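## Task

The cell is paused, and its log reads: 04:18:04 MOVER took the lid off E10 (nest N2) and parked it at LP3, done; 04:18:31 MOVER took the lid off F07 (N3) and parked it at LP1, done; 04:18:58 MOVER took the lid off E07 (N1) and parked it at LP4, done; 04:20:40 DISPENSER error, run aborted; 04:20:55 AUTO-RECOVER put the LP3 lid on N3, done; 04:21:20 AUTO-RECOVER put the LP4 lid on N2, done; 04:21:51 AUTO-RECOVER halted by the watchdog. Give every plate back its own lid, seated all the way down, with each plate left in the nest it started in, and then press CONTINUE. Lids carry no labels, so only the log says which lid belongs to which plate. If the scene disagrees with the log, press CALL instead and leave every plate and lid exactly as found. Pressing RETRY, CONTINUE or SKIP fails the task if the gripper is holding labware, if any plate at a nest is not seated in it, or if any lid at a nest is not seated on a plate. Anything that stays in place only because the robot holds it does not count: release and move the gripper away at the end. Resting on the panel housing, the CALL key or the key this job needs still counts as away.

## Robot and tools

Robot: one six-joint arm (big_yam) with a single parallel two-finger gripper. There is only one arm, so every motion argument is a single 8-number row. The fingers point along the gripper's +z axis and close along its y axis. The reported hand point (end_effector_position) sits midway between the finger pads, about 1 cm short of the fingertips.

Scene frame: origin on the table top directly under the arm base, +z up, +x forward from the base, +y to the left when looking along +x. All positions are in metres, orientations are unit quaternions written w first (qw, qx, qy, qz). The operator panel is on the robot's left (+y side). Facing it, its keys from left to right are RETRY (white), CONTINUE (green), SKIP (yellow), CALL (blue). A key counts once it is pushed down until it latches. The first three are go keys and end the job at once; after CALL the job ends when the robot stops. Deck labels mark nests (N1, N2, N3) and lid parks (LP1 to LP4) in no fixed layout, so read them from the cameras.

Row layout (used by execute_actions and move): [x, y, z, qw, qx, qy, qz, opening]. x, y, z and the quaternion are an absolute target pose for the hand in the scene frame, not an offset. opening runs from -1 (closed) to +1 (fully open, 0.094 m gap). A target more than 0.6 m away from the last reported position along any gripper axis is refused and nothing is sent. Each control step the controller limits the commanded pose to 70 mm and 16 degrees from the measured pose, favouring position over orientation. Arms tend to finish a centimetre or more off, usually low; very small commands (a few mm) may not move the hand. Repeat the desired quaternion in every row rather than copying a drifted one.

Tools:
- execute_actions {actions, pictures}: actions is a list holding at most one item. An empty list just returns state (LOOK). An item {rows, steps} runs up to 15 control steps of 1/30 s, one row per step, last row repeated if rows are fewer than steps (default 15). An item with only steps (max 300) is a wait counted from the previous result, reply time included. pictures toggles camera images.
- move {target, speed}: straight-line path from the current pose to one absolute target row. speed in m/s, 0.002 to 0.5, default 0.25; turning is capped at twice that in rad/s. Path lasts 0.5 to 10 s and is cut off after 10 s. Opening is applied at the start. It does not avoid obstacles, and the hand may lag, stray or overshoot the speed, especially with the arm near straight. Result adds a move: line (done, off_target, moving, held, fault) plus which limits acted (paced = pose clipped; held = a clearance check blocked steps, after which motion can suddenly speed up) and distance to target.
- wait {seconds}: 0 to 10 s, nothing new sent.
- zoom_image {camera, region}: camera is cam_high (896x504), cam_low (896x504) or cam_wrist (504x504); region [x0, y0, x1, y1] in pixels from the top-left, at most 504x504.
- read_manual {section}: licence texts only.
- finished_scene {scene}: ends scene 1 or 2 irreversibly and reports success; scene 2's task arrives in its result.

Result lines: the state line gives the hand pose (position, quaternion). Joint positions and velocities list waist, shoulder, elbow, wrist pitch, wrist yaw, wrist roll (rad, rad/s), then finger gap (m, m/s). Ranges: waist -2.880..2.880, shoulder 0..3.142, elbow 0..3.019, wrist pitch -1.693..1.571, wrist yaw -1.571..1.571, wrist roll -2.094..2.094. grip_measured is the finger opening on the command scale; to hold something, command roughly 0.03 below it (less for a lighter grip). Readings may carry a constant error of about 1 mm. Joint torques are raw drive outputs with offsets and noise, not clean contact forces. HELD marks steps the clearance check blocked; a pose unreachable line means the check altered or blocked the command. Hand target shows where the controller is now driving. FAULT, MOTOR HOT (from 85 °C) and OVER-TEMPERATURE FAULT (100 °C, arm drops) lines signal stops; holding loads heats motors, even while you think.

Order of work: inspect the cameras to match nests, parks and lids against the log; decide whether the log holds; then either relocate lids so each plate wears its own, seated, or leave everything untouched; release, move clear and press CONTINUE or CALL accordingly. Never press a go key while gripping anything or while any plate or lid is unseated.

Avoid: knocking labware off the table (ends the scene), dropping or slipping parts, fast contacts, pressing targets far past a contact, and leaving anything supported only by the gripper.

Each tool is called as a command line: name --argument value for each argument, lists and objects as JSON in quotes; but a table of rows of numbers goes row by row, as --pt "numbers of a row", without its own name.

## Session

execute_actions --actions '[]'

Scene clock: 0.00 s of 9600.00 s.
end_effector_position=(+0.4743, +0.4351, +0.1853) grip_measured=+1.000 end_effector_quat_wxyz=(-0.040, +0.179, +0.976, -0.119)
Joint positions: [ 0.595  1.616  1.62  -1.096  0.126  1.147  0.094]
Joint velocities: [ 0.005 -0.024 -0.007 -0.007  0.066  0.007  0.   ]
Joint torques (N m, as the arm reports them, + toward a larger angle): no reading
Motor temperatures (°C, as the motors report them): [25 26 25 25 22 26]
Hand target: +0.480, +0.440, +0.188; -0.036, +0.180, +0.976, -0.114

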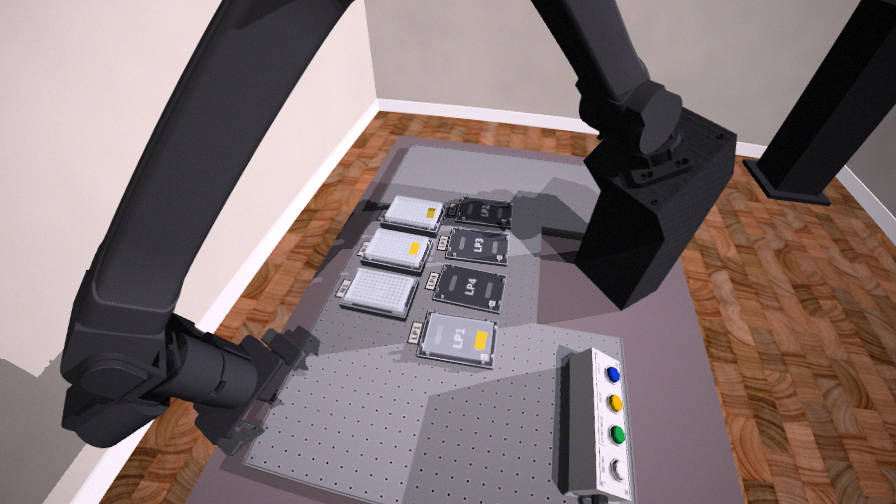

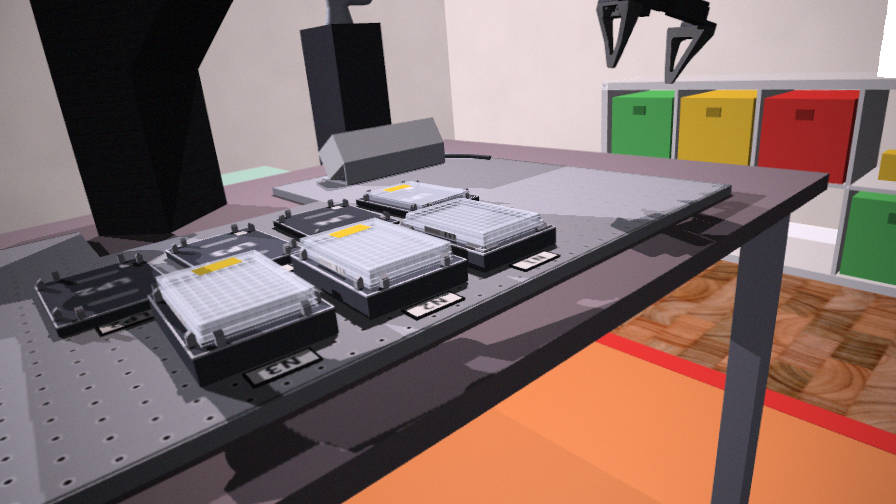

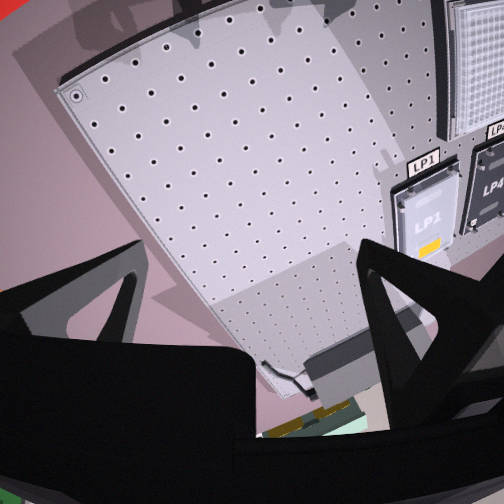

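zoom_image --camera "cam_high" --region '[320, 180, 540, 380]'

zoom_image --camera "cam_low" --region '[130, 170, 580, 400]'

Region (320, 180, 540, 380) of cam_high's 896x504 image, scaled by 2.291, with more detail than that image has; it fills the top 458 rows of this view, and the rest is white.

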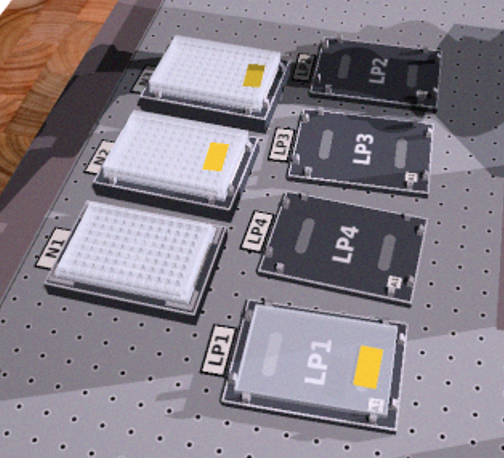

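Region (130, 170, 580, 400) of cam_low's 896x504 image, scaled by 1.120, with more detail than that image has; it fills the top 258 rows of this view, and the rest is white.

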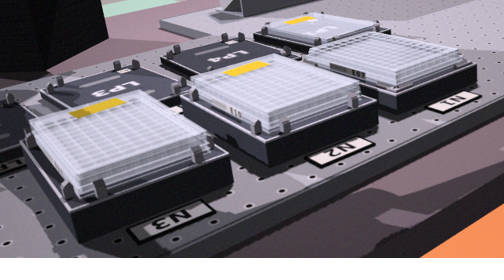

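zoom_image --camera "cam_low" --region '[300, 210, 480, 300]'

zoom_image --camera "cam_low" --region '[130, 250, 250, 370]'

Region (300, 210, 480, 300) of cam_low's 896x504 image, scaled by 2.800, with more detail than that image has.

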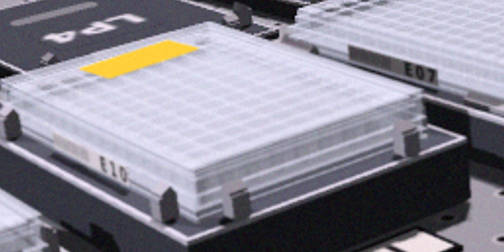

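Region (130, 250, 250, 370) of cam_low's 896x504 image, scaled by 4.200, with more detail than that image has.

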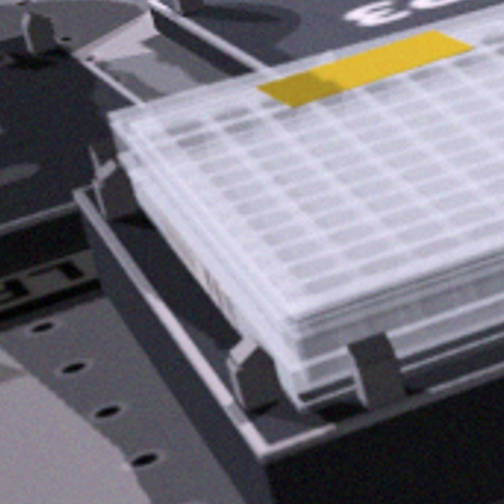

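move --target '[0.45, 0.12, 0.32, 0, 0, 1, 0, 1]' --speed 0.25

Scene clock: 46.50 s of 9600.00 s.
end_effector_position=(+0.4562, +0.1160, +0.3121) grip_measured=+1.000 end_effector_quat_wxyz=(+0.002, +0.005, +1.000, -0.005)
Joint positions: [-0.19   1.063  0.896 -0.812 -0.433  0.144  0.094]
Joint velocities: [ 0.005 -0.015  0.002 -0.002  0.007  0.007  0.   ]
Joint torques (N m, as the arm reports them, + toward a larger angle): [ -2.8  -11.33   6.27   0.28  -0.14  -0.06]
Motor temperatures (°C, as the motors report them): [25 29 28 25 22 26]
Hand target: +0.453, +0.120, +0.314; +0.001, -0.004, +1.000, -0.002
Off the commanded pose: 0.011 m, 1 deg.
After step 90, 41.43 s passed at rest.
move: off_target

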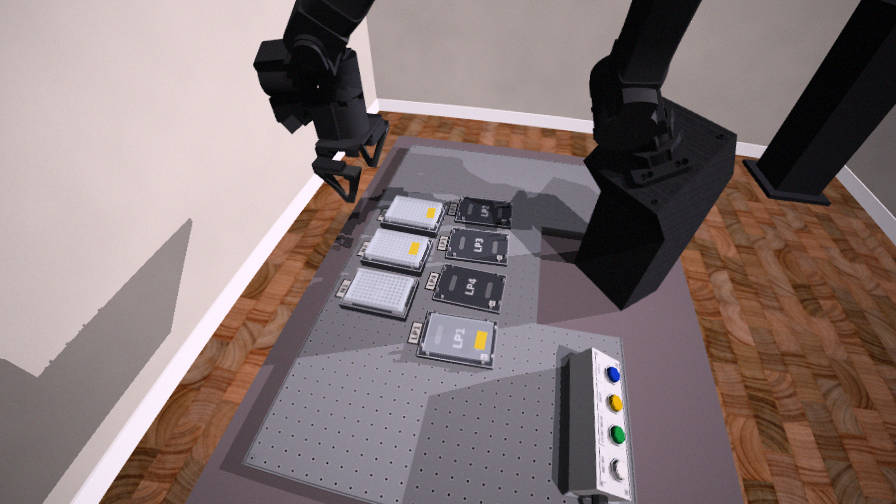

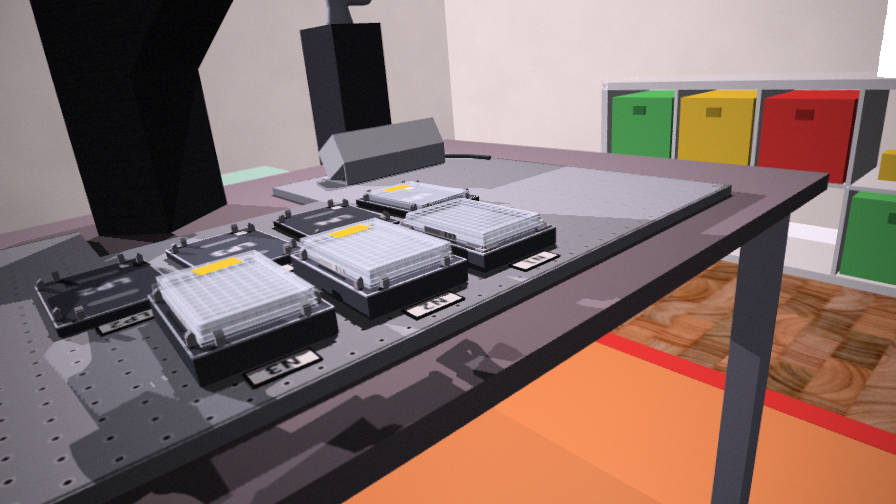

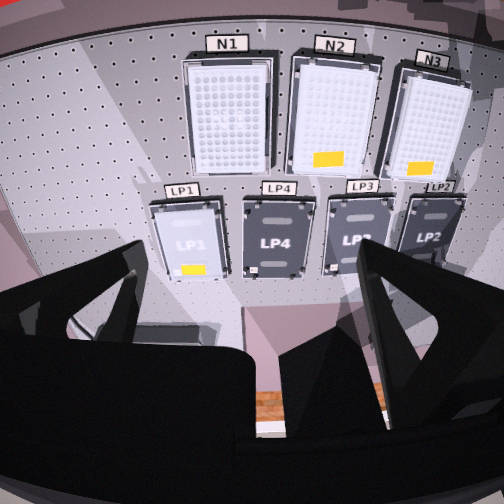

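move --target '[0.46, -0.17, 0.14, 0, 0.7071, 0.7071, 0, 1]' --speed 0.3

Scene clock: 62.80 s of 9600.00 s.
end_effector_position=(+0.4591, -0.1604, +0.1374) grip_measured=+1.000 end_effector_quat_wxyz=(-0.008, +0.703, +0.711, -0.006)
Joint positions: [-0.566  1.856  1.023 -0.369 -0.621  1.294  0.094]
Joint velocities: [-0.015 -0.005  0.022  0.002  0.051  0.007  0.   ]
Joint torques (N m, as the arm reports them, + toward a larger angle): [ -9.12 -10.74   4.79   0.76  -0.03   0.17]
Motor temperatures (°C, as the motors report them): [25 28 27 25 22 26]
Hand target: +0.467, -0.169, +0.138; +0.002, +0.706, +0.708, -0.001
Off the commanded pose: 0.010 m, 1 deg.
After step 90, 10.13 s passed at rest.
move: done

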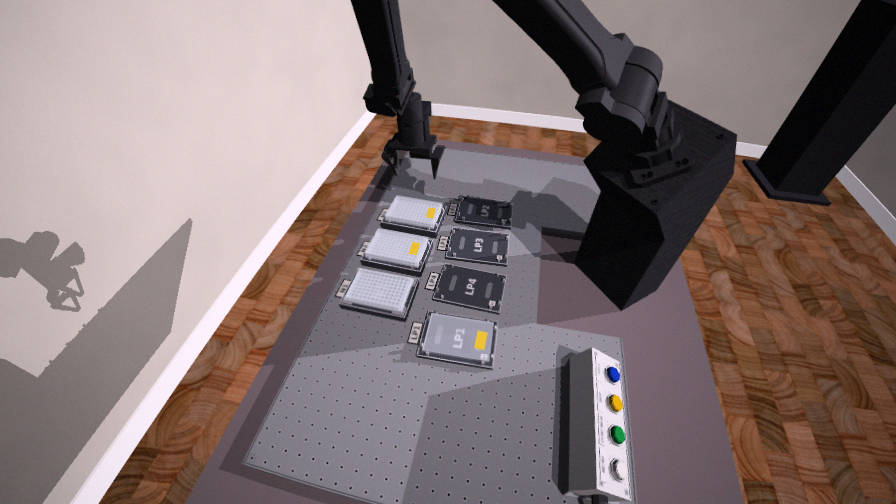

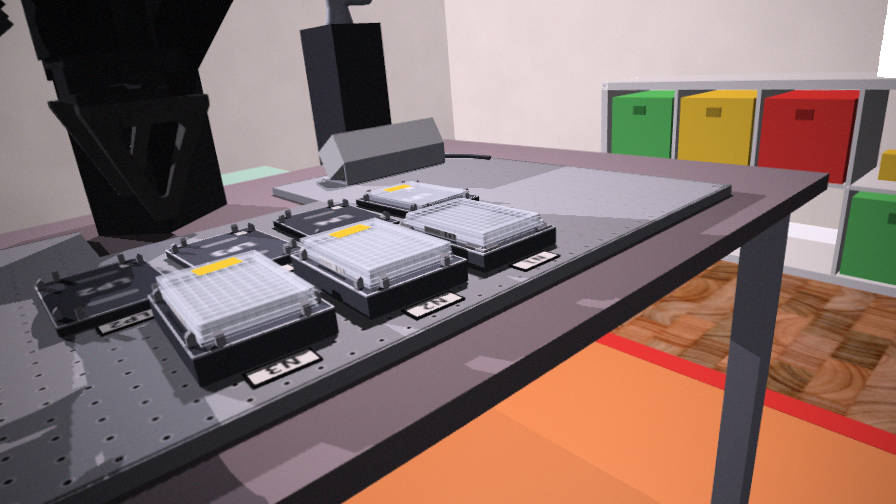

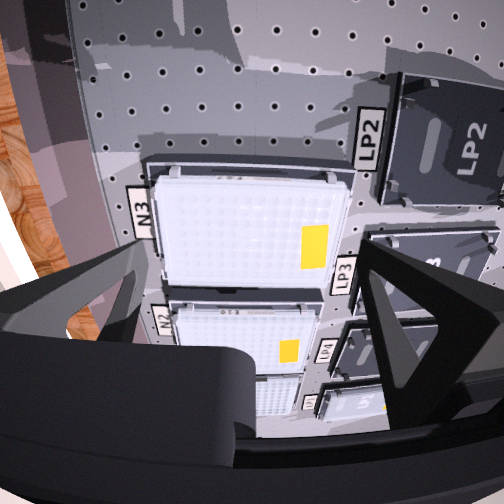

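zoom_image --camera "cam_wrist" --region '[190, 160, 310, 200]'

Region (190, 160, 310, 200) of cam_wrist's 504x504 image, scaled by 4.200, with more detail than that image has.

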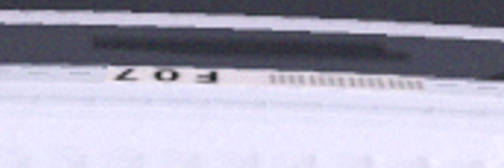

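move --target '[0.46, 0.03, 0.13, 0, 0, 1, 0, 1]' --speed 0.3

Scene clock: 82.20 s of 9600.00 s.
end_effector_position=(+0.4532, +0.0242, +0.1279) grip_measured=+1.000 end_effector_quat_wxyz=(-0.009, +0.015, +1.000, -0.000)
Joint positions: [-0.201  1.584  0.857 -0.277 -0.451  0.144  0.094]
Joint velocities: [-0.005 -0.005  0.002  0.007 -0.022 -0.007  0.   ]
Joint torques (N m, as the arm reports them, + toward a larger angle): [ -4.44 -13.45   1.81   0.59   0.08  -0.08]
Motor temperatures (°C, as the motors report them): [26 28 27 25 22 26]
Hand target: +0.456, +0.031, +0.131; -0.001, +0.001, +1.000, +0.002
Off the commanded pose: 0.009 m, 2 deg.
After step 90, 13.23 s passed at rest.
move: done

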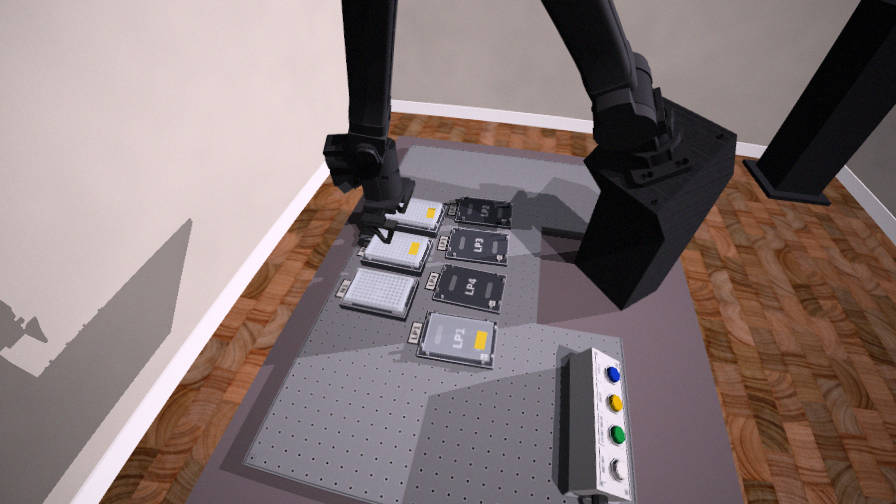

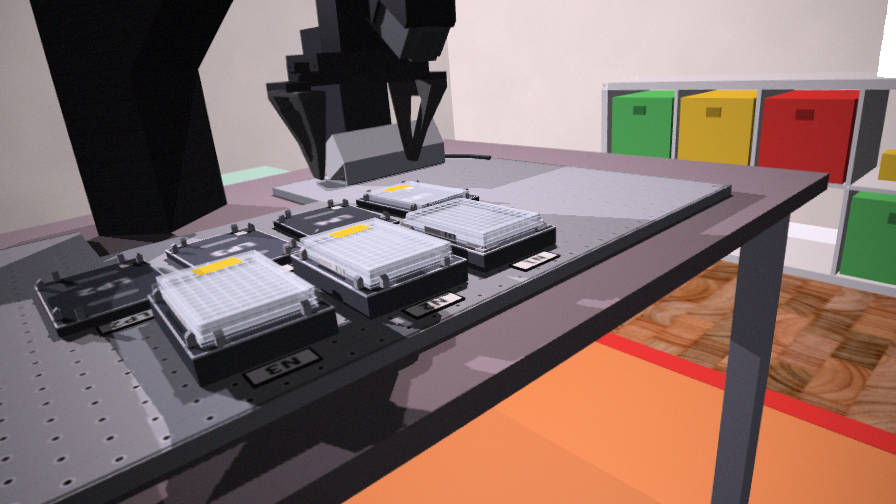

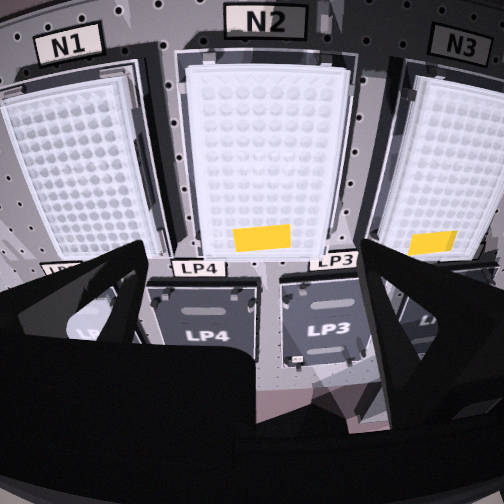

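move --target '[0.462, 0.012, 0.085, 0, 0.012, 1, 0, 1]' --speed 0.1

Scene clock: 94.20 s of 9600.00 s.
end_effector_position=(+0.4573, +0.0065, +0.0915) grip_measured=+1.000 end_effector_quat_wxyz=(-0.004, +0.016, +1.000, -0.003)
Joint positions: [-0.2    1.701  0.891 -0.183 -0.443  0.153  0.094]
Joint velocities: [-0.015 -0.015  0.002  0.017  0.051  0.037  0.   ]
Joint torques (N m, as the arm reports them, + toward a larger angle): [ -4.54 -11.03   3.04   1.01   0.09   0.15]
Motor temperatures (°C, as the motors report them): [26 28 26 25 22 26]
Hand target: +0.462, +0.013, +0.085; -0.000, +0.012, +1.000, +0.000
Off the commanded pose: 0.010 m, 1 deg.
After step 90, 8.03 s passed at rest.
move: done

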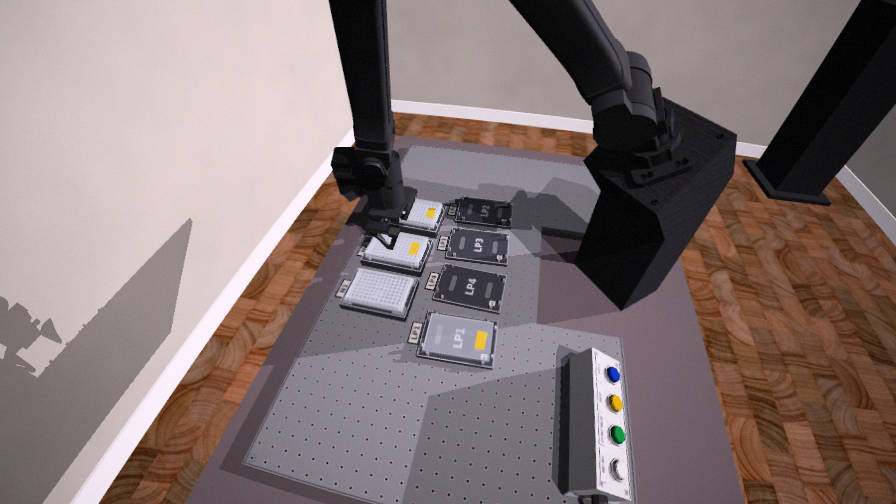

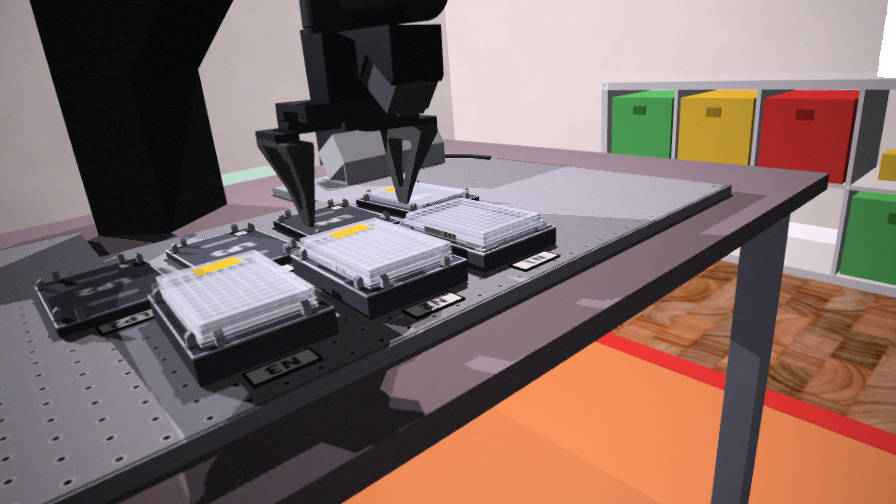

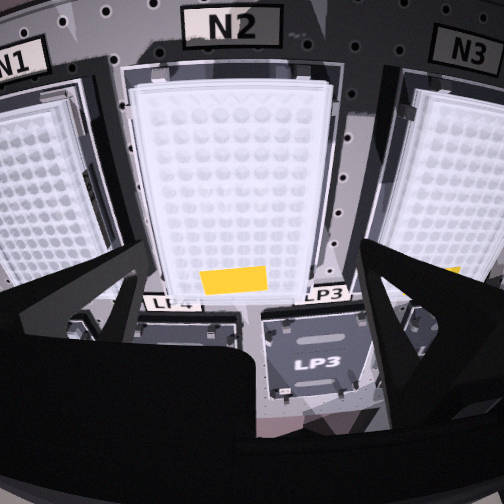

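move --target '[0.464, 0.022, 0.075, 0, 0.012, 1, 0, 1]' --speed 0.05

Scene clock: 101.67 s of 9600.00 s.
end_effector_position=(+0.4624, +0.0207, +0.0842) grip_measured=+1.000 end_effector_quat_wxyz=(+0.000, +0.011, +1.000, -0.001)
Joint positions: [-0.167  1.706  0.903 -0.169 -0.427  0.177  0.094]
Joint velocities: [-0.015 -0.005  0.002  0.007 -0.022 -0.037  0.   ]
Joint torques (N m, as the arm reports them, + toward a larger angle): [ -5.   -10.14   2.94   0.91   0.04   0.16]
Motor temperatures (°C, as the motors report them): [26 28 26 25 22 26]
Hand target: +0.464, +0.022, +0.075; -0.000, +0.012, +1.000, +0.000
Off the commanded pose: 0.009 m, 0 deg.
After step 90, 3.67 s passed at rest.
move: done

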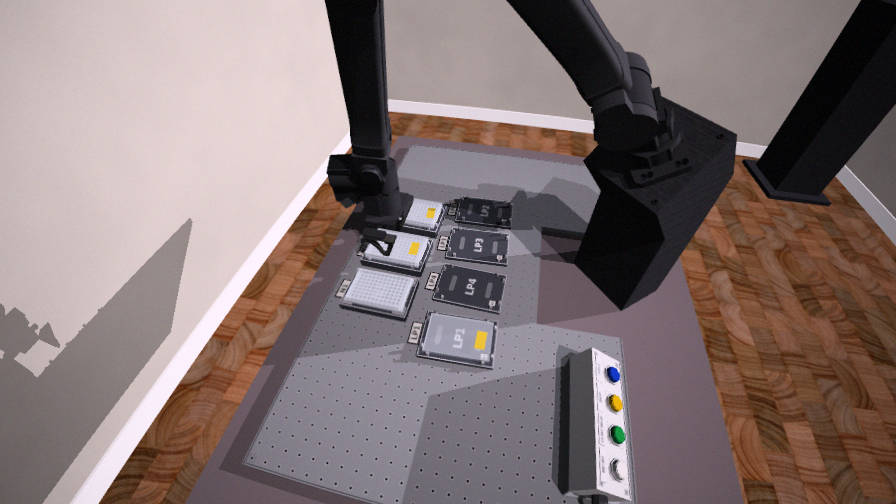

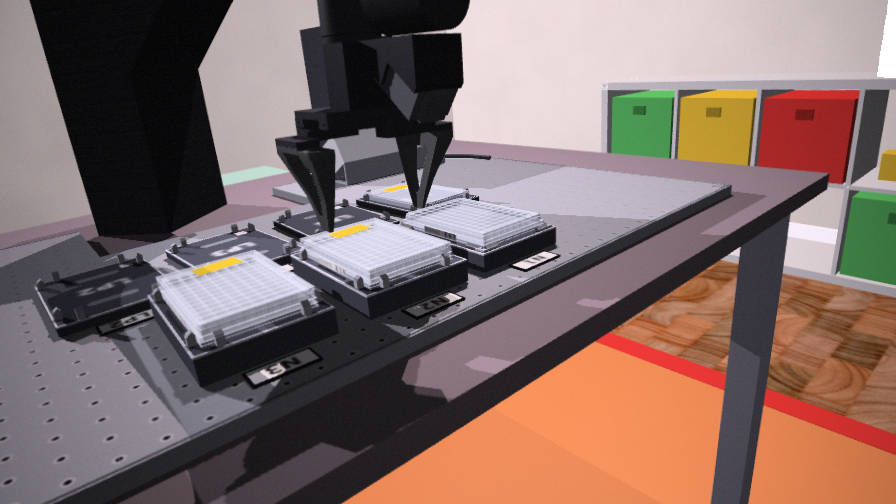

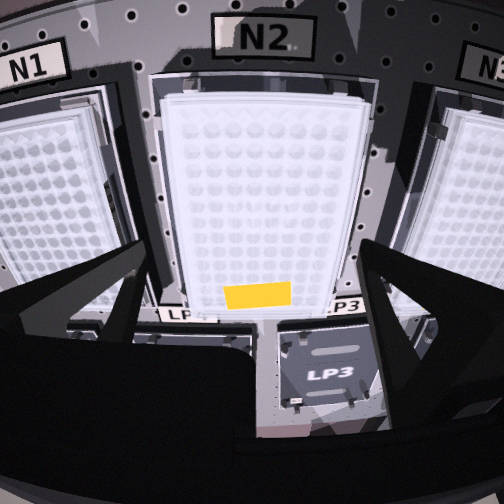

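move --target '[0.463, 0.019, 0.062, 0, 0.012, 1, 0, 1]' --speed 0.04

Scene clock: 121.07 s of 9600.00 s.
end_effector_position=(+0.4602, +0.0142, +0.0707) grip_measured=+1.000 end_effector_quat_wxyz=(-0.001, +0.015, +1.000, -0.003)
Joint positions: [-0.166  1.748  0.914 -0.142 -0.423  0.183  0.094]
Joint velocities: [-0.005 -0.005  0.002  0.002  0.022  0.022  0.   ]
Joint torques (N m, as the arm reports them, + toward a larger angle): [ -4.57 -10.29   2.58   1.04   0.08   0.15]
Motor temperatures (°C, as the motors report them): [26 28 26 25 22 26]
Hand target: +0.463, +0.019, +0.062; -0.000, +0.012, +1.000, +0.000
Off the commanded pose: 0.010 m, 1 deg.
After step 90, 15.53 s passed at rest.
move: done

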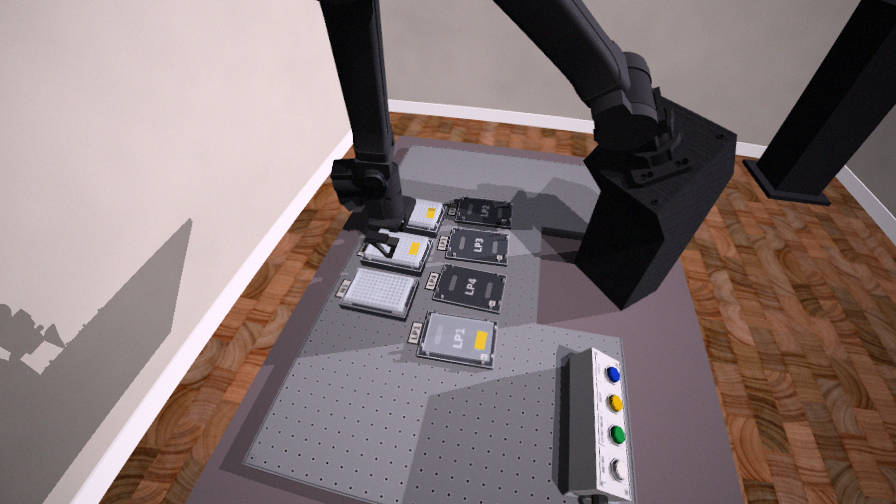

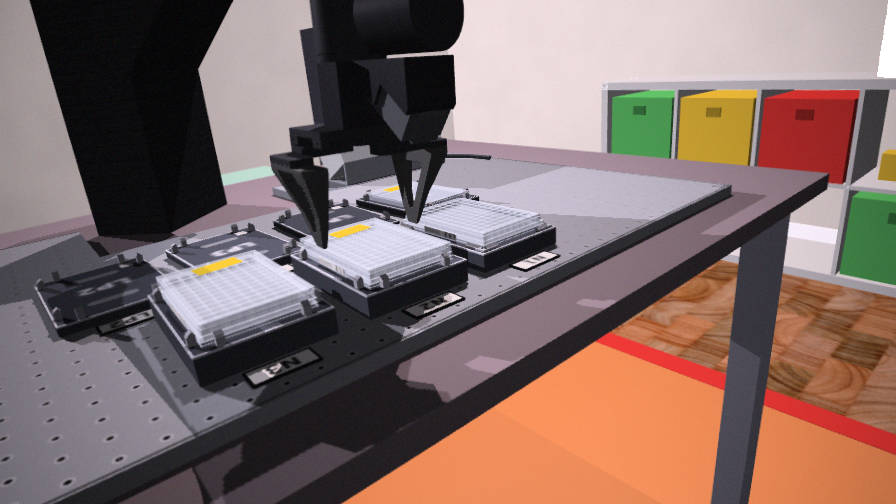

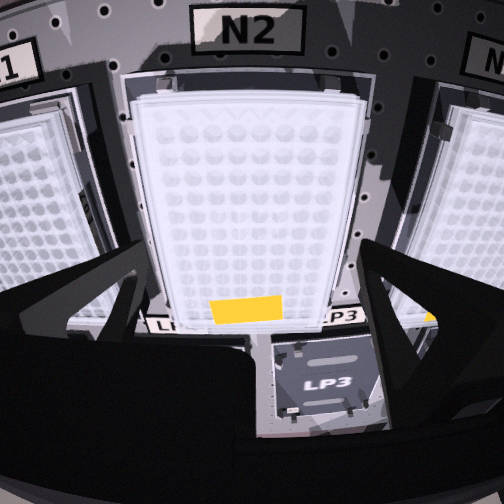

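zoom_image --camera "cam_low" --region '[270, 170, 470, 320]'

Region (270, 170, 470, 320) of cam_low's 896x504 image, scaled by 2.520, with more detail than that image has; it fills the top 378 rows of this view, and the rest is white.

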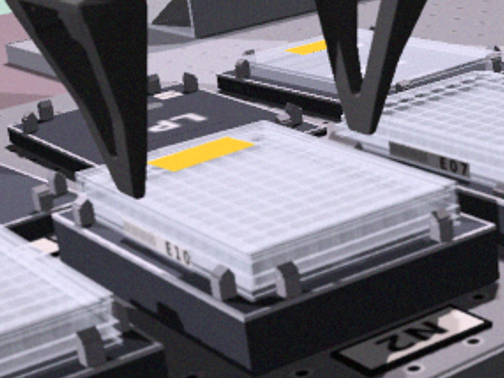

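move --target '[0.463, 0.023, 0.056, 0, 0.012, 1, 0, 1]' --speed 0.03

Scene clock: 148.77 s of 9600.00 s.
end_effector_position=(+0.4620, +0.0203, +0.0656) grip_measured=+1.000 end_effector_quat_wxyz=(+0.000, +0.013, +1.000, -0.002)
Joint positions: [-0.15   1.755  0.921 -0.131 -0.416  0.195  0.094]
Joint velocities: [ 0.005 -0.005 -0.012 -0.012 -0.007  0.022  0.   ]
Joint torques (N m, as the arm reports them, + toward a larger angle): [ -4.58 -10.89   2.62   0.93   0.09   0.15]
Motor temperatures (°C, as the motors report them): [26 28 26 25 22 26]
Hand target: +0.463, +0.023, +0.056; -0.000, +0.012, +1.000, +0.000
Off the commanded pose: 0.010 m, 0 deg.
After step 90, 23.80 s passed at rest.
move: done

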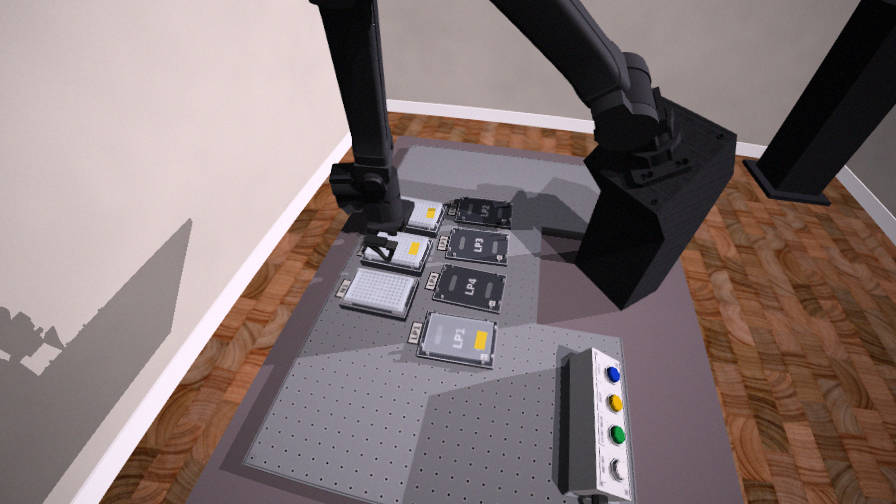

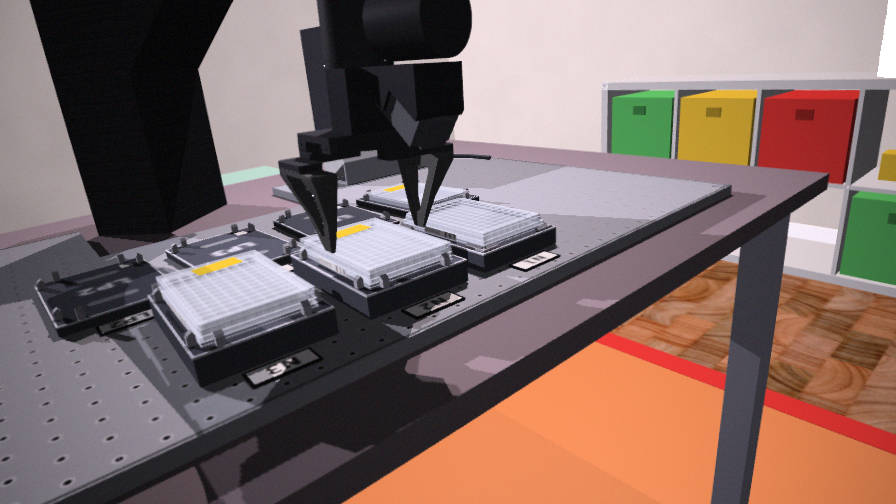

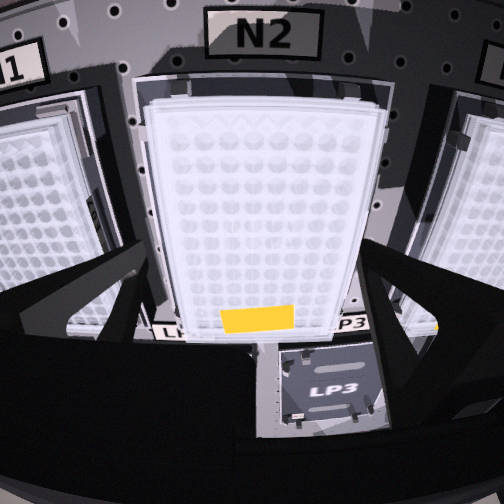

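move --target '[0.463, 0.0185, 0.047, 0, 0.012, 1, 0, 1]' --speed 0.02

Scene clock: 157.37 s of 9600.00 s.
end_effector_position=(+0.4623, +0.0161, +0.0562) grip_measured=+1.000 end_effector_quat_wxyz=(+0.000, +0.013, +1.000, -0.002)
Joint positions: [-0.15   1.785  0.933 -0.114 -0.416  0.195  0.094]
Joint velocities: [-0.015 -0.015  0.007  0.002  0.051 -0.022  0.   ]
Joint torques (N m, as the arm reports them, + toward a larger angle): [ -4.68 -10.77   2.38   0.95   0.09   0.17]
Motor temperatures (°C, as the motors report them): [26 28 26 25 22 26]
Hand target: +0.463, +0.019, +0.047; -0.000, +0.012, +1.000, +0.000
Off the commanded pose: 0.010 m, 0 deg.
After step 90, 4.43 s passed at rest.
move: done

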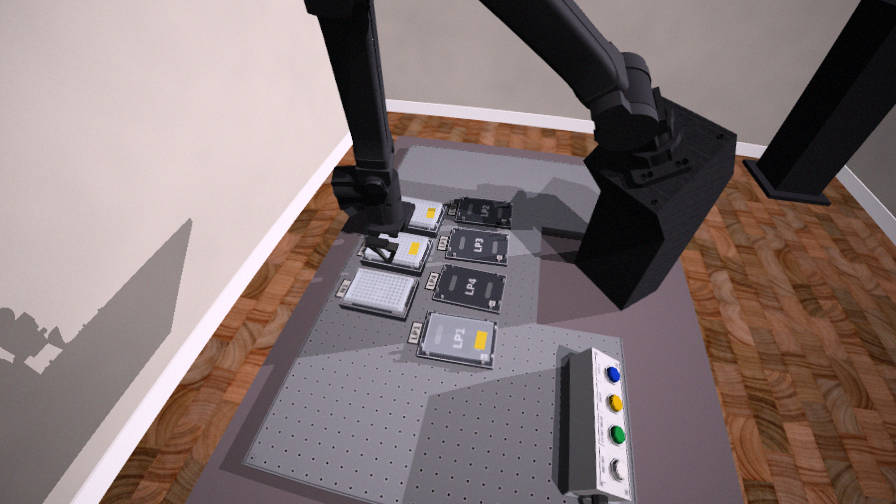

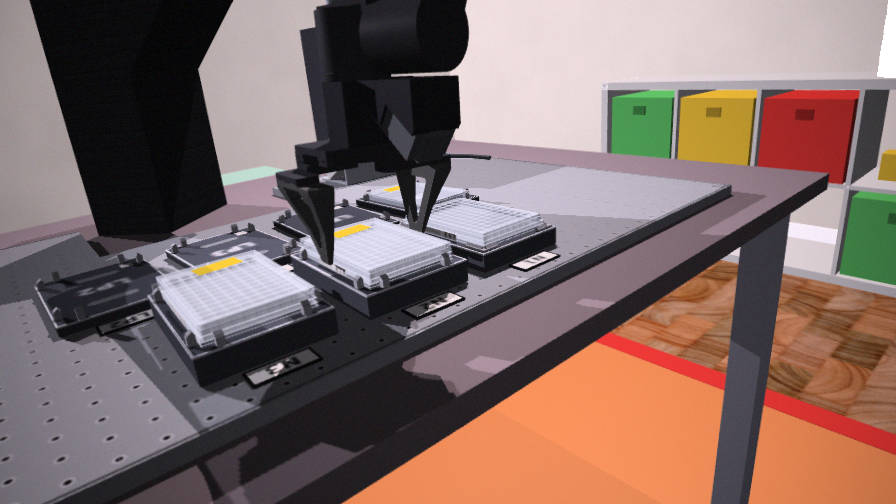

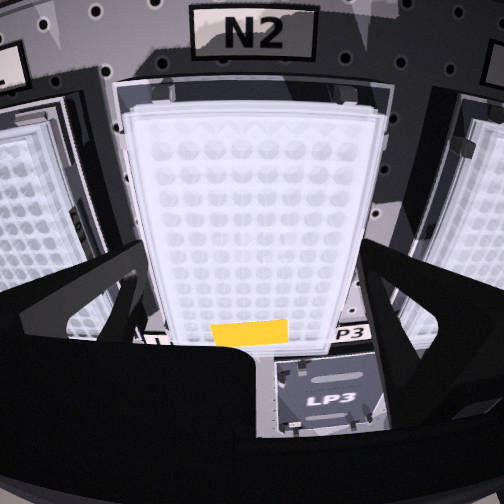

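zoom_image --camera "cam_low" --region '[290, 200, 450, 300]'

Region (290, 200, 450, 300) of cam_low's 896x504 image, scaled by 3.150, with more detail than that image has; it fills the top 315 rows of this view, and the rest is white.

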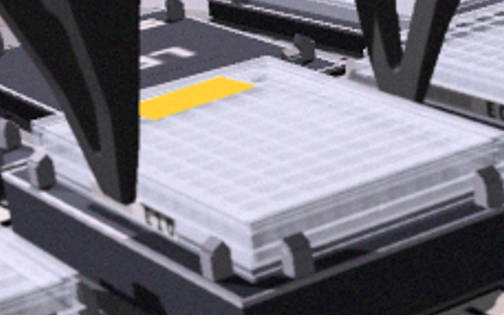

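execute_actions --actions '[{"rows": [[0.463, 0.0185, 0.047, 0, 0.012, 1, 0, 0.78]], "steps": 15}]'

Scene clock: 184.13 s of 9600.00 s.
end_effector_position=(+0.4623, +0.0160, +0.0562) grip_measured=+0.797 end_effector_quat_wxyz=(+0.000, +0.013, +1.000, -0.002)
Joint positions: [-0.15   1.785  0.933 -0.114 -0.416  0.195  0.084]
Joint velocities: [-0.015  0.005  0.017 -0.007 -0.066 -0.007 -0.   ]
Joint torques (N m, as the arm reports them, + toward a larger angle): [ -4.75 -10.35   2.5    0.85   0.02   0.15]
Motor temperatures (°C, as the motors report them): [26 29 26 25 22 26]
Hand target: +0.463, +0.019, +0.047; -0.000, +0.012, +1.000, -0.000
Off the commanded pose: 0.010 m, 0 deg.
Steps of this call (steps 1 to 90: nothing new was sent; then 23.27 s passed at rest; steps 91 to 105: all 15 steps of this action). Readings (end_effector_position):
91: (+0.4623, +0.0161, +0.0562)
92: (+0.4623, +0.0161, +0.0562)
94: (+0.4623, +0.0160, +0.0562)
98: (+0.4623, +0.0160, +0.0562)
105: the state above

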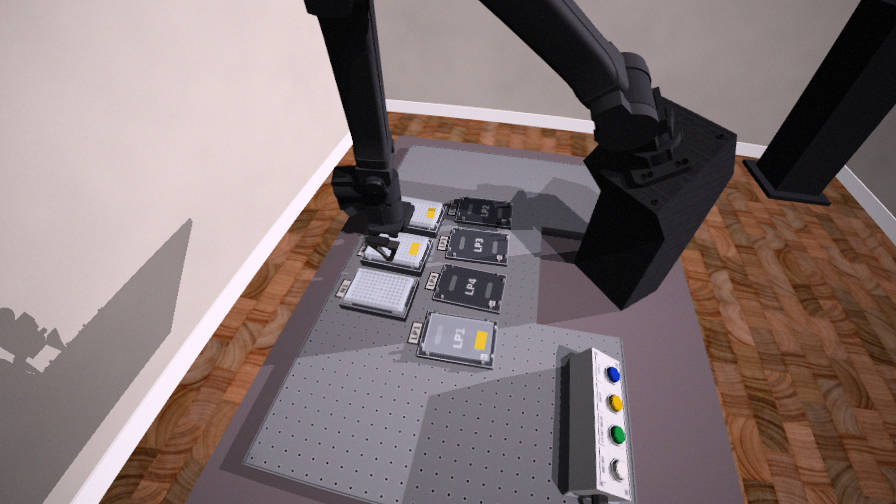

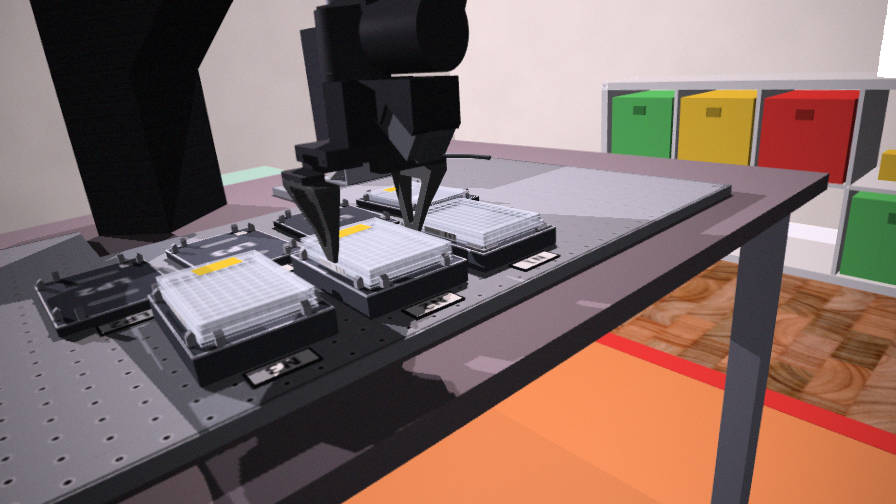

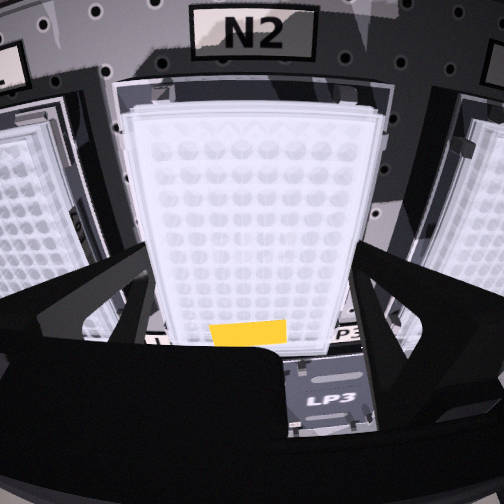

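move --target '[0.462, 0.010, 0.09, 0, 0.012, 1, 0, 0.765]' --speed 0.03

Scene clock: 193.87 s of 9600.00 s.
end_effector_position=(+0.4609, +0.0126, +0.0815) grip_measured=+0.790 end_effector_quat_wxyz=(-0.002, +0.012, +1.000, +0.002)
Joint positions: [-0.182  1.724  0.906 -0.164 -0.443  0.163  0.084]
Joint velocities: [ 0.005 -0.005 -0.002  0.007 -0.066 -0.037 -0.   ]
Joint torques (N m, as the arm reports them, + toward a larger angle): [ -6.67 -14.73   0.75   0.15  -0.15  -0.1 ]
Motor temperatures (°C, as the motors report them): [26 29 26 25 22 26]
Hand target: +0.462, +0.010, +0.090; +0.000, +0.012, +1.000, -0.000
Off the commanded pose: 0.009 m, 0 deg.
After step 90, 5.30 s passed at rest.
move: done

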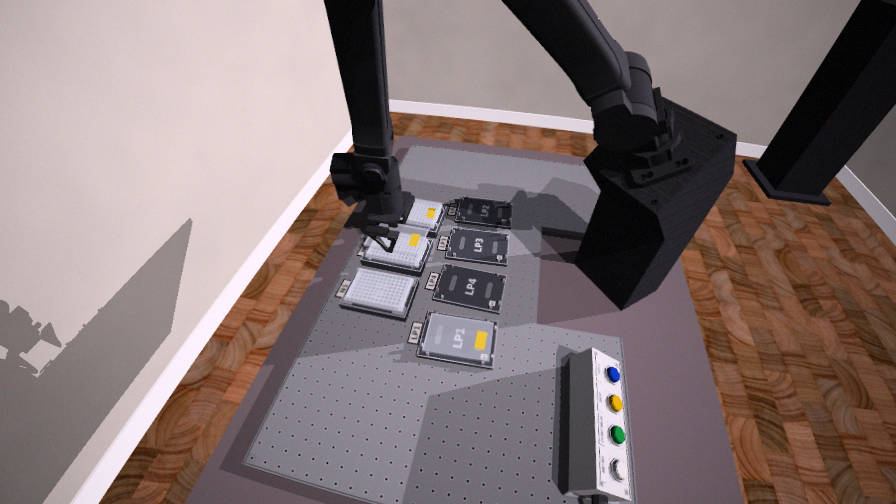

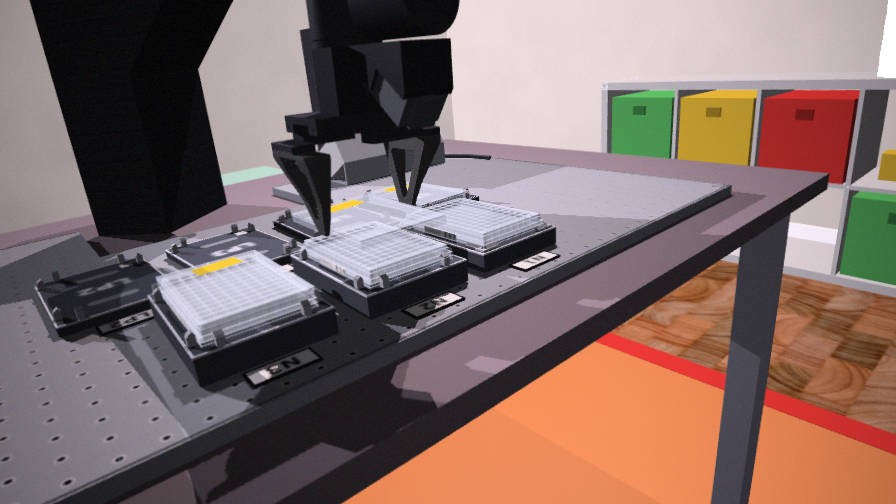

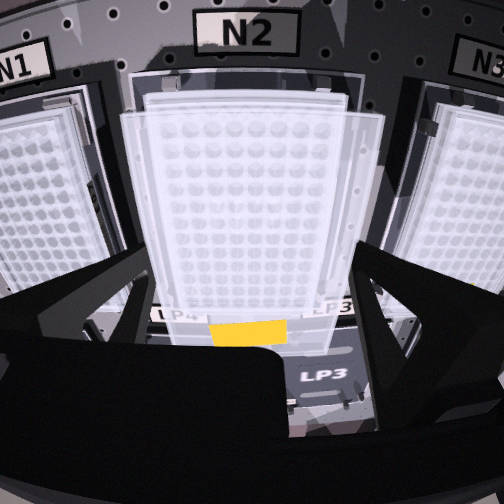

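move --target '[0.464, 0.148, 0.095, 0, 0.012, 1, 0, 0.765]' --speed 0.12

Scene clock: 203.70 s of 9600.00 s.
end_effector_position=(+0.4503, +0.1399, +0.0894) grip_measured=+0.790 end_effector_quat_wxyz=(-0.010, +0.011, +1.000, -0.002)
Joint positions: [ 0.079  1.583  0.909 -0.245 -0.287  0.382  0.084]
Joint velocities: [-0.005 -0.005  0.002  0.002 -0.037  0.022  0.001]
Joint torques (N m, as the arm reports them, + toward a larger angle): [ -3.25 -15.87   3.94  -0.06   0.1    0.16]
Motor temperatures (°C, as the motors report them): [26 29 26 25 22 26]
Hand target: +0.461, +0.148, +0.097; -0.001, +0.013, +1.000, +0.001
Off the commanded pose: 0.017 m, 1 deg.
After step 90, 5.30 s passed at rest.
move: off_target

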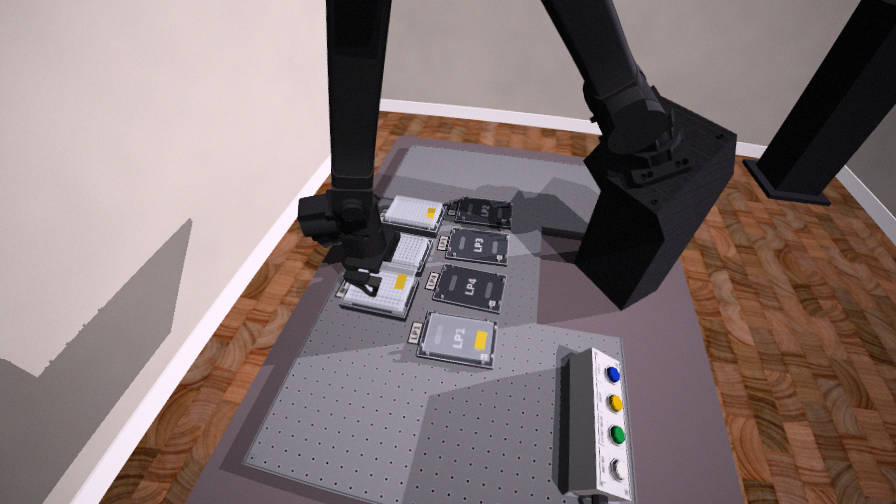

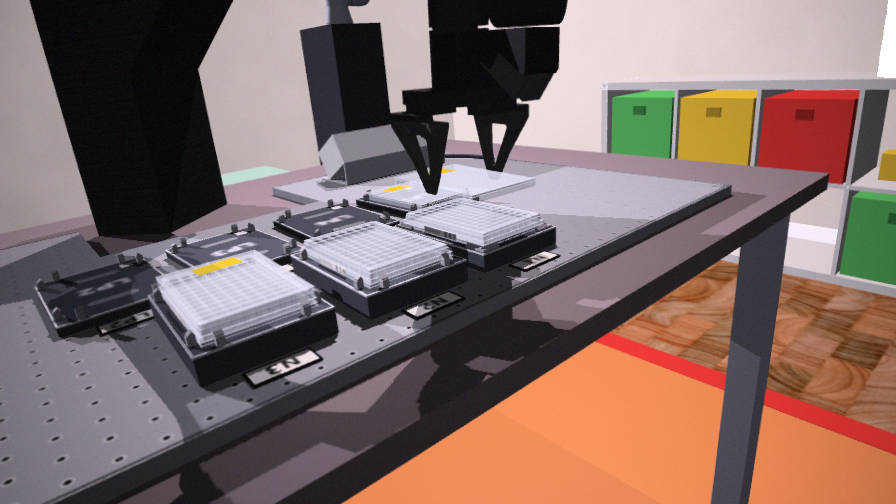

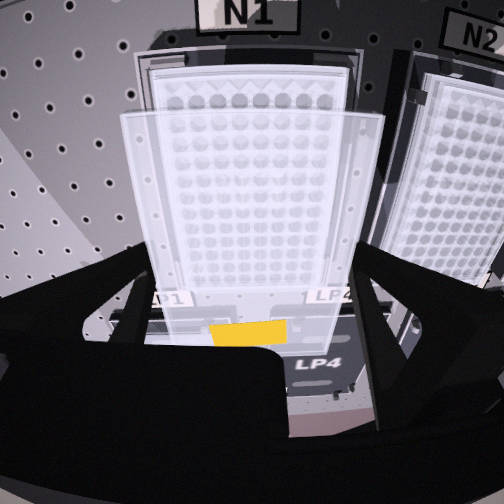

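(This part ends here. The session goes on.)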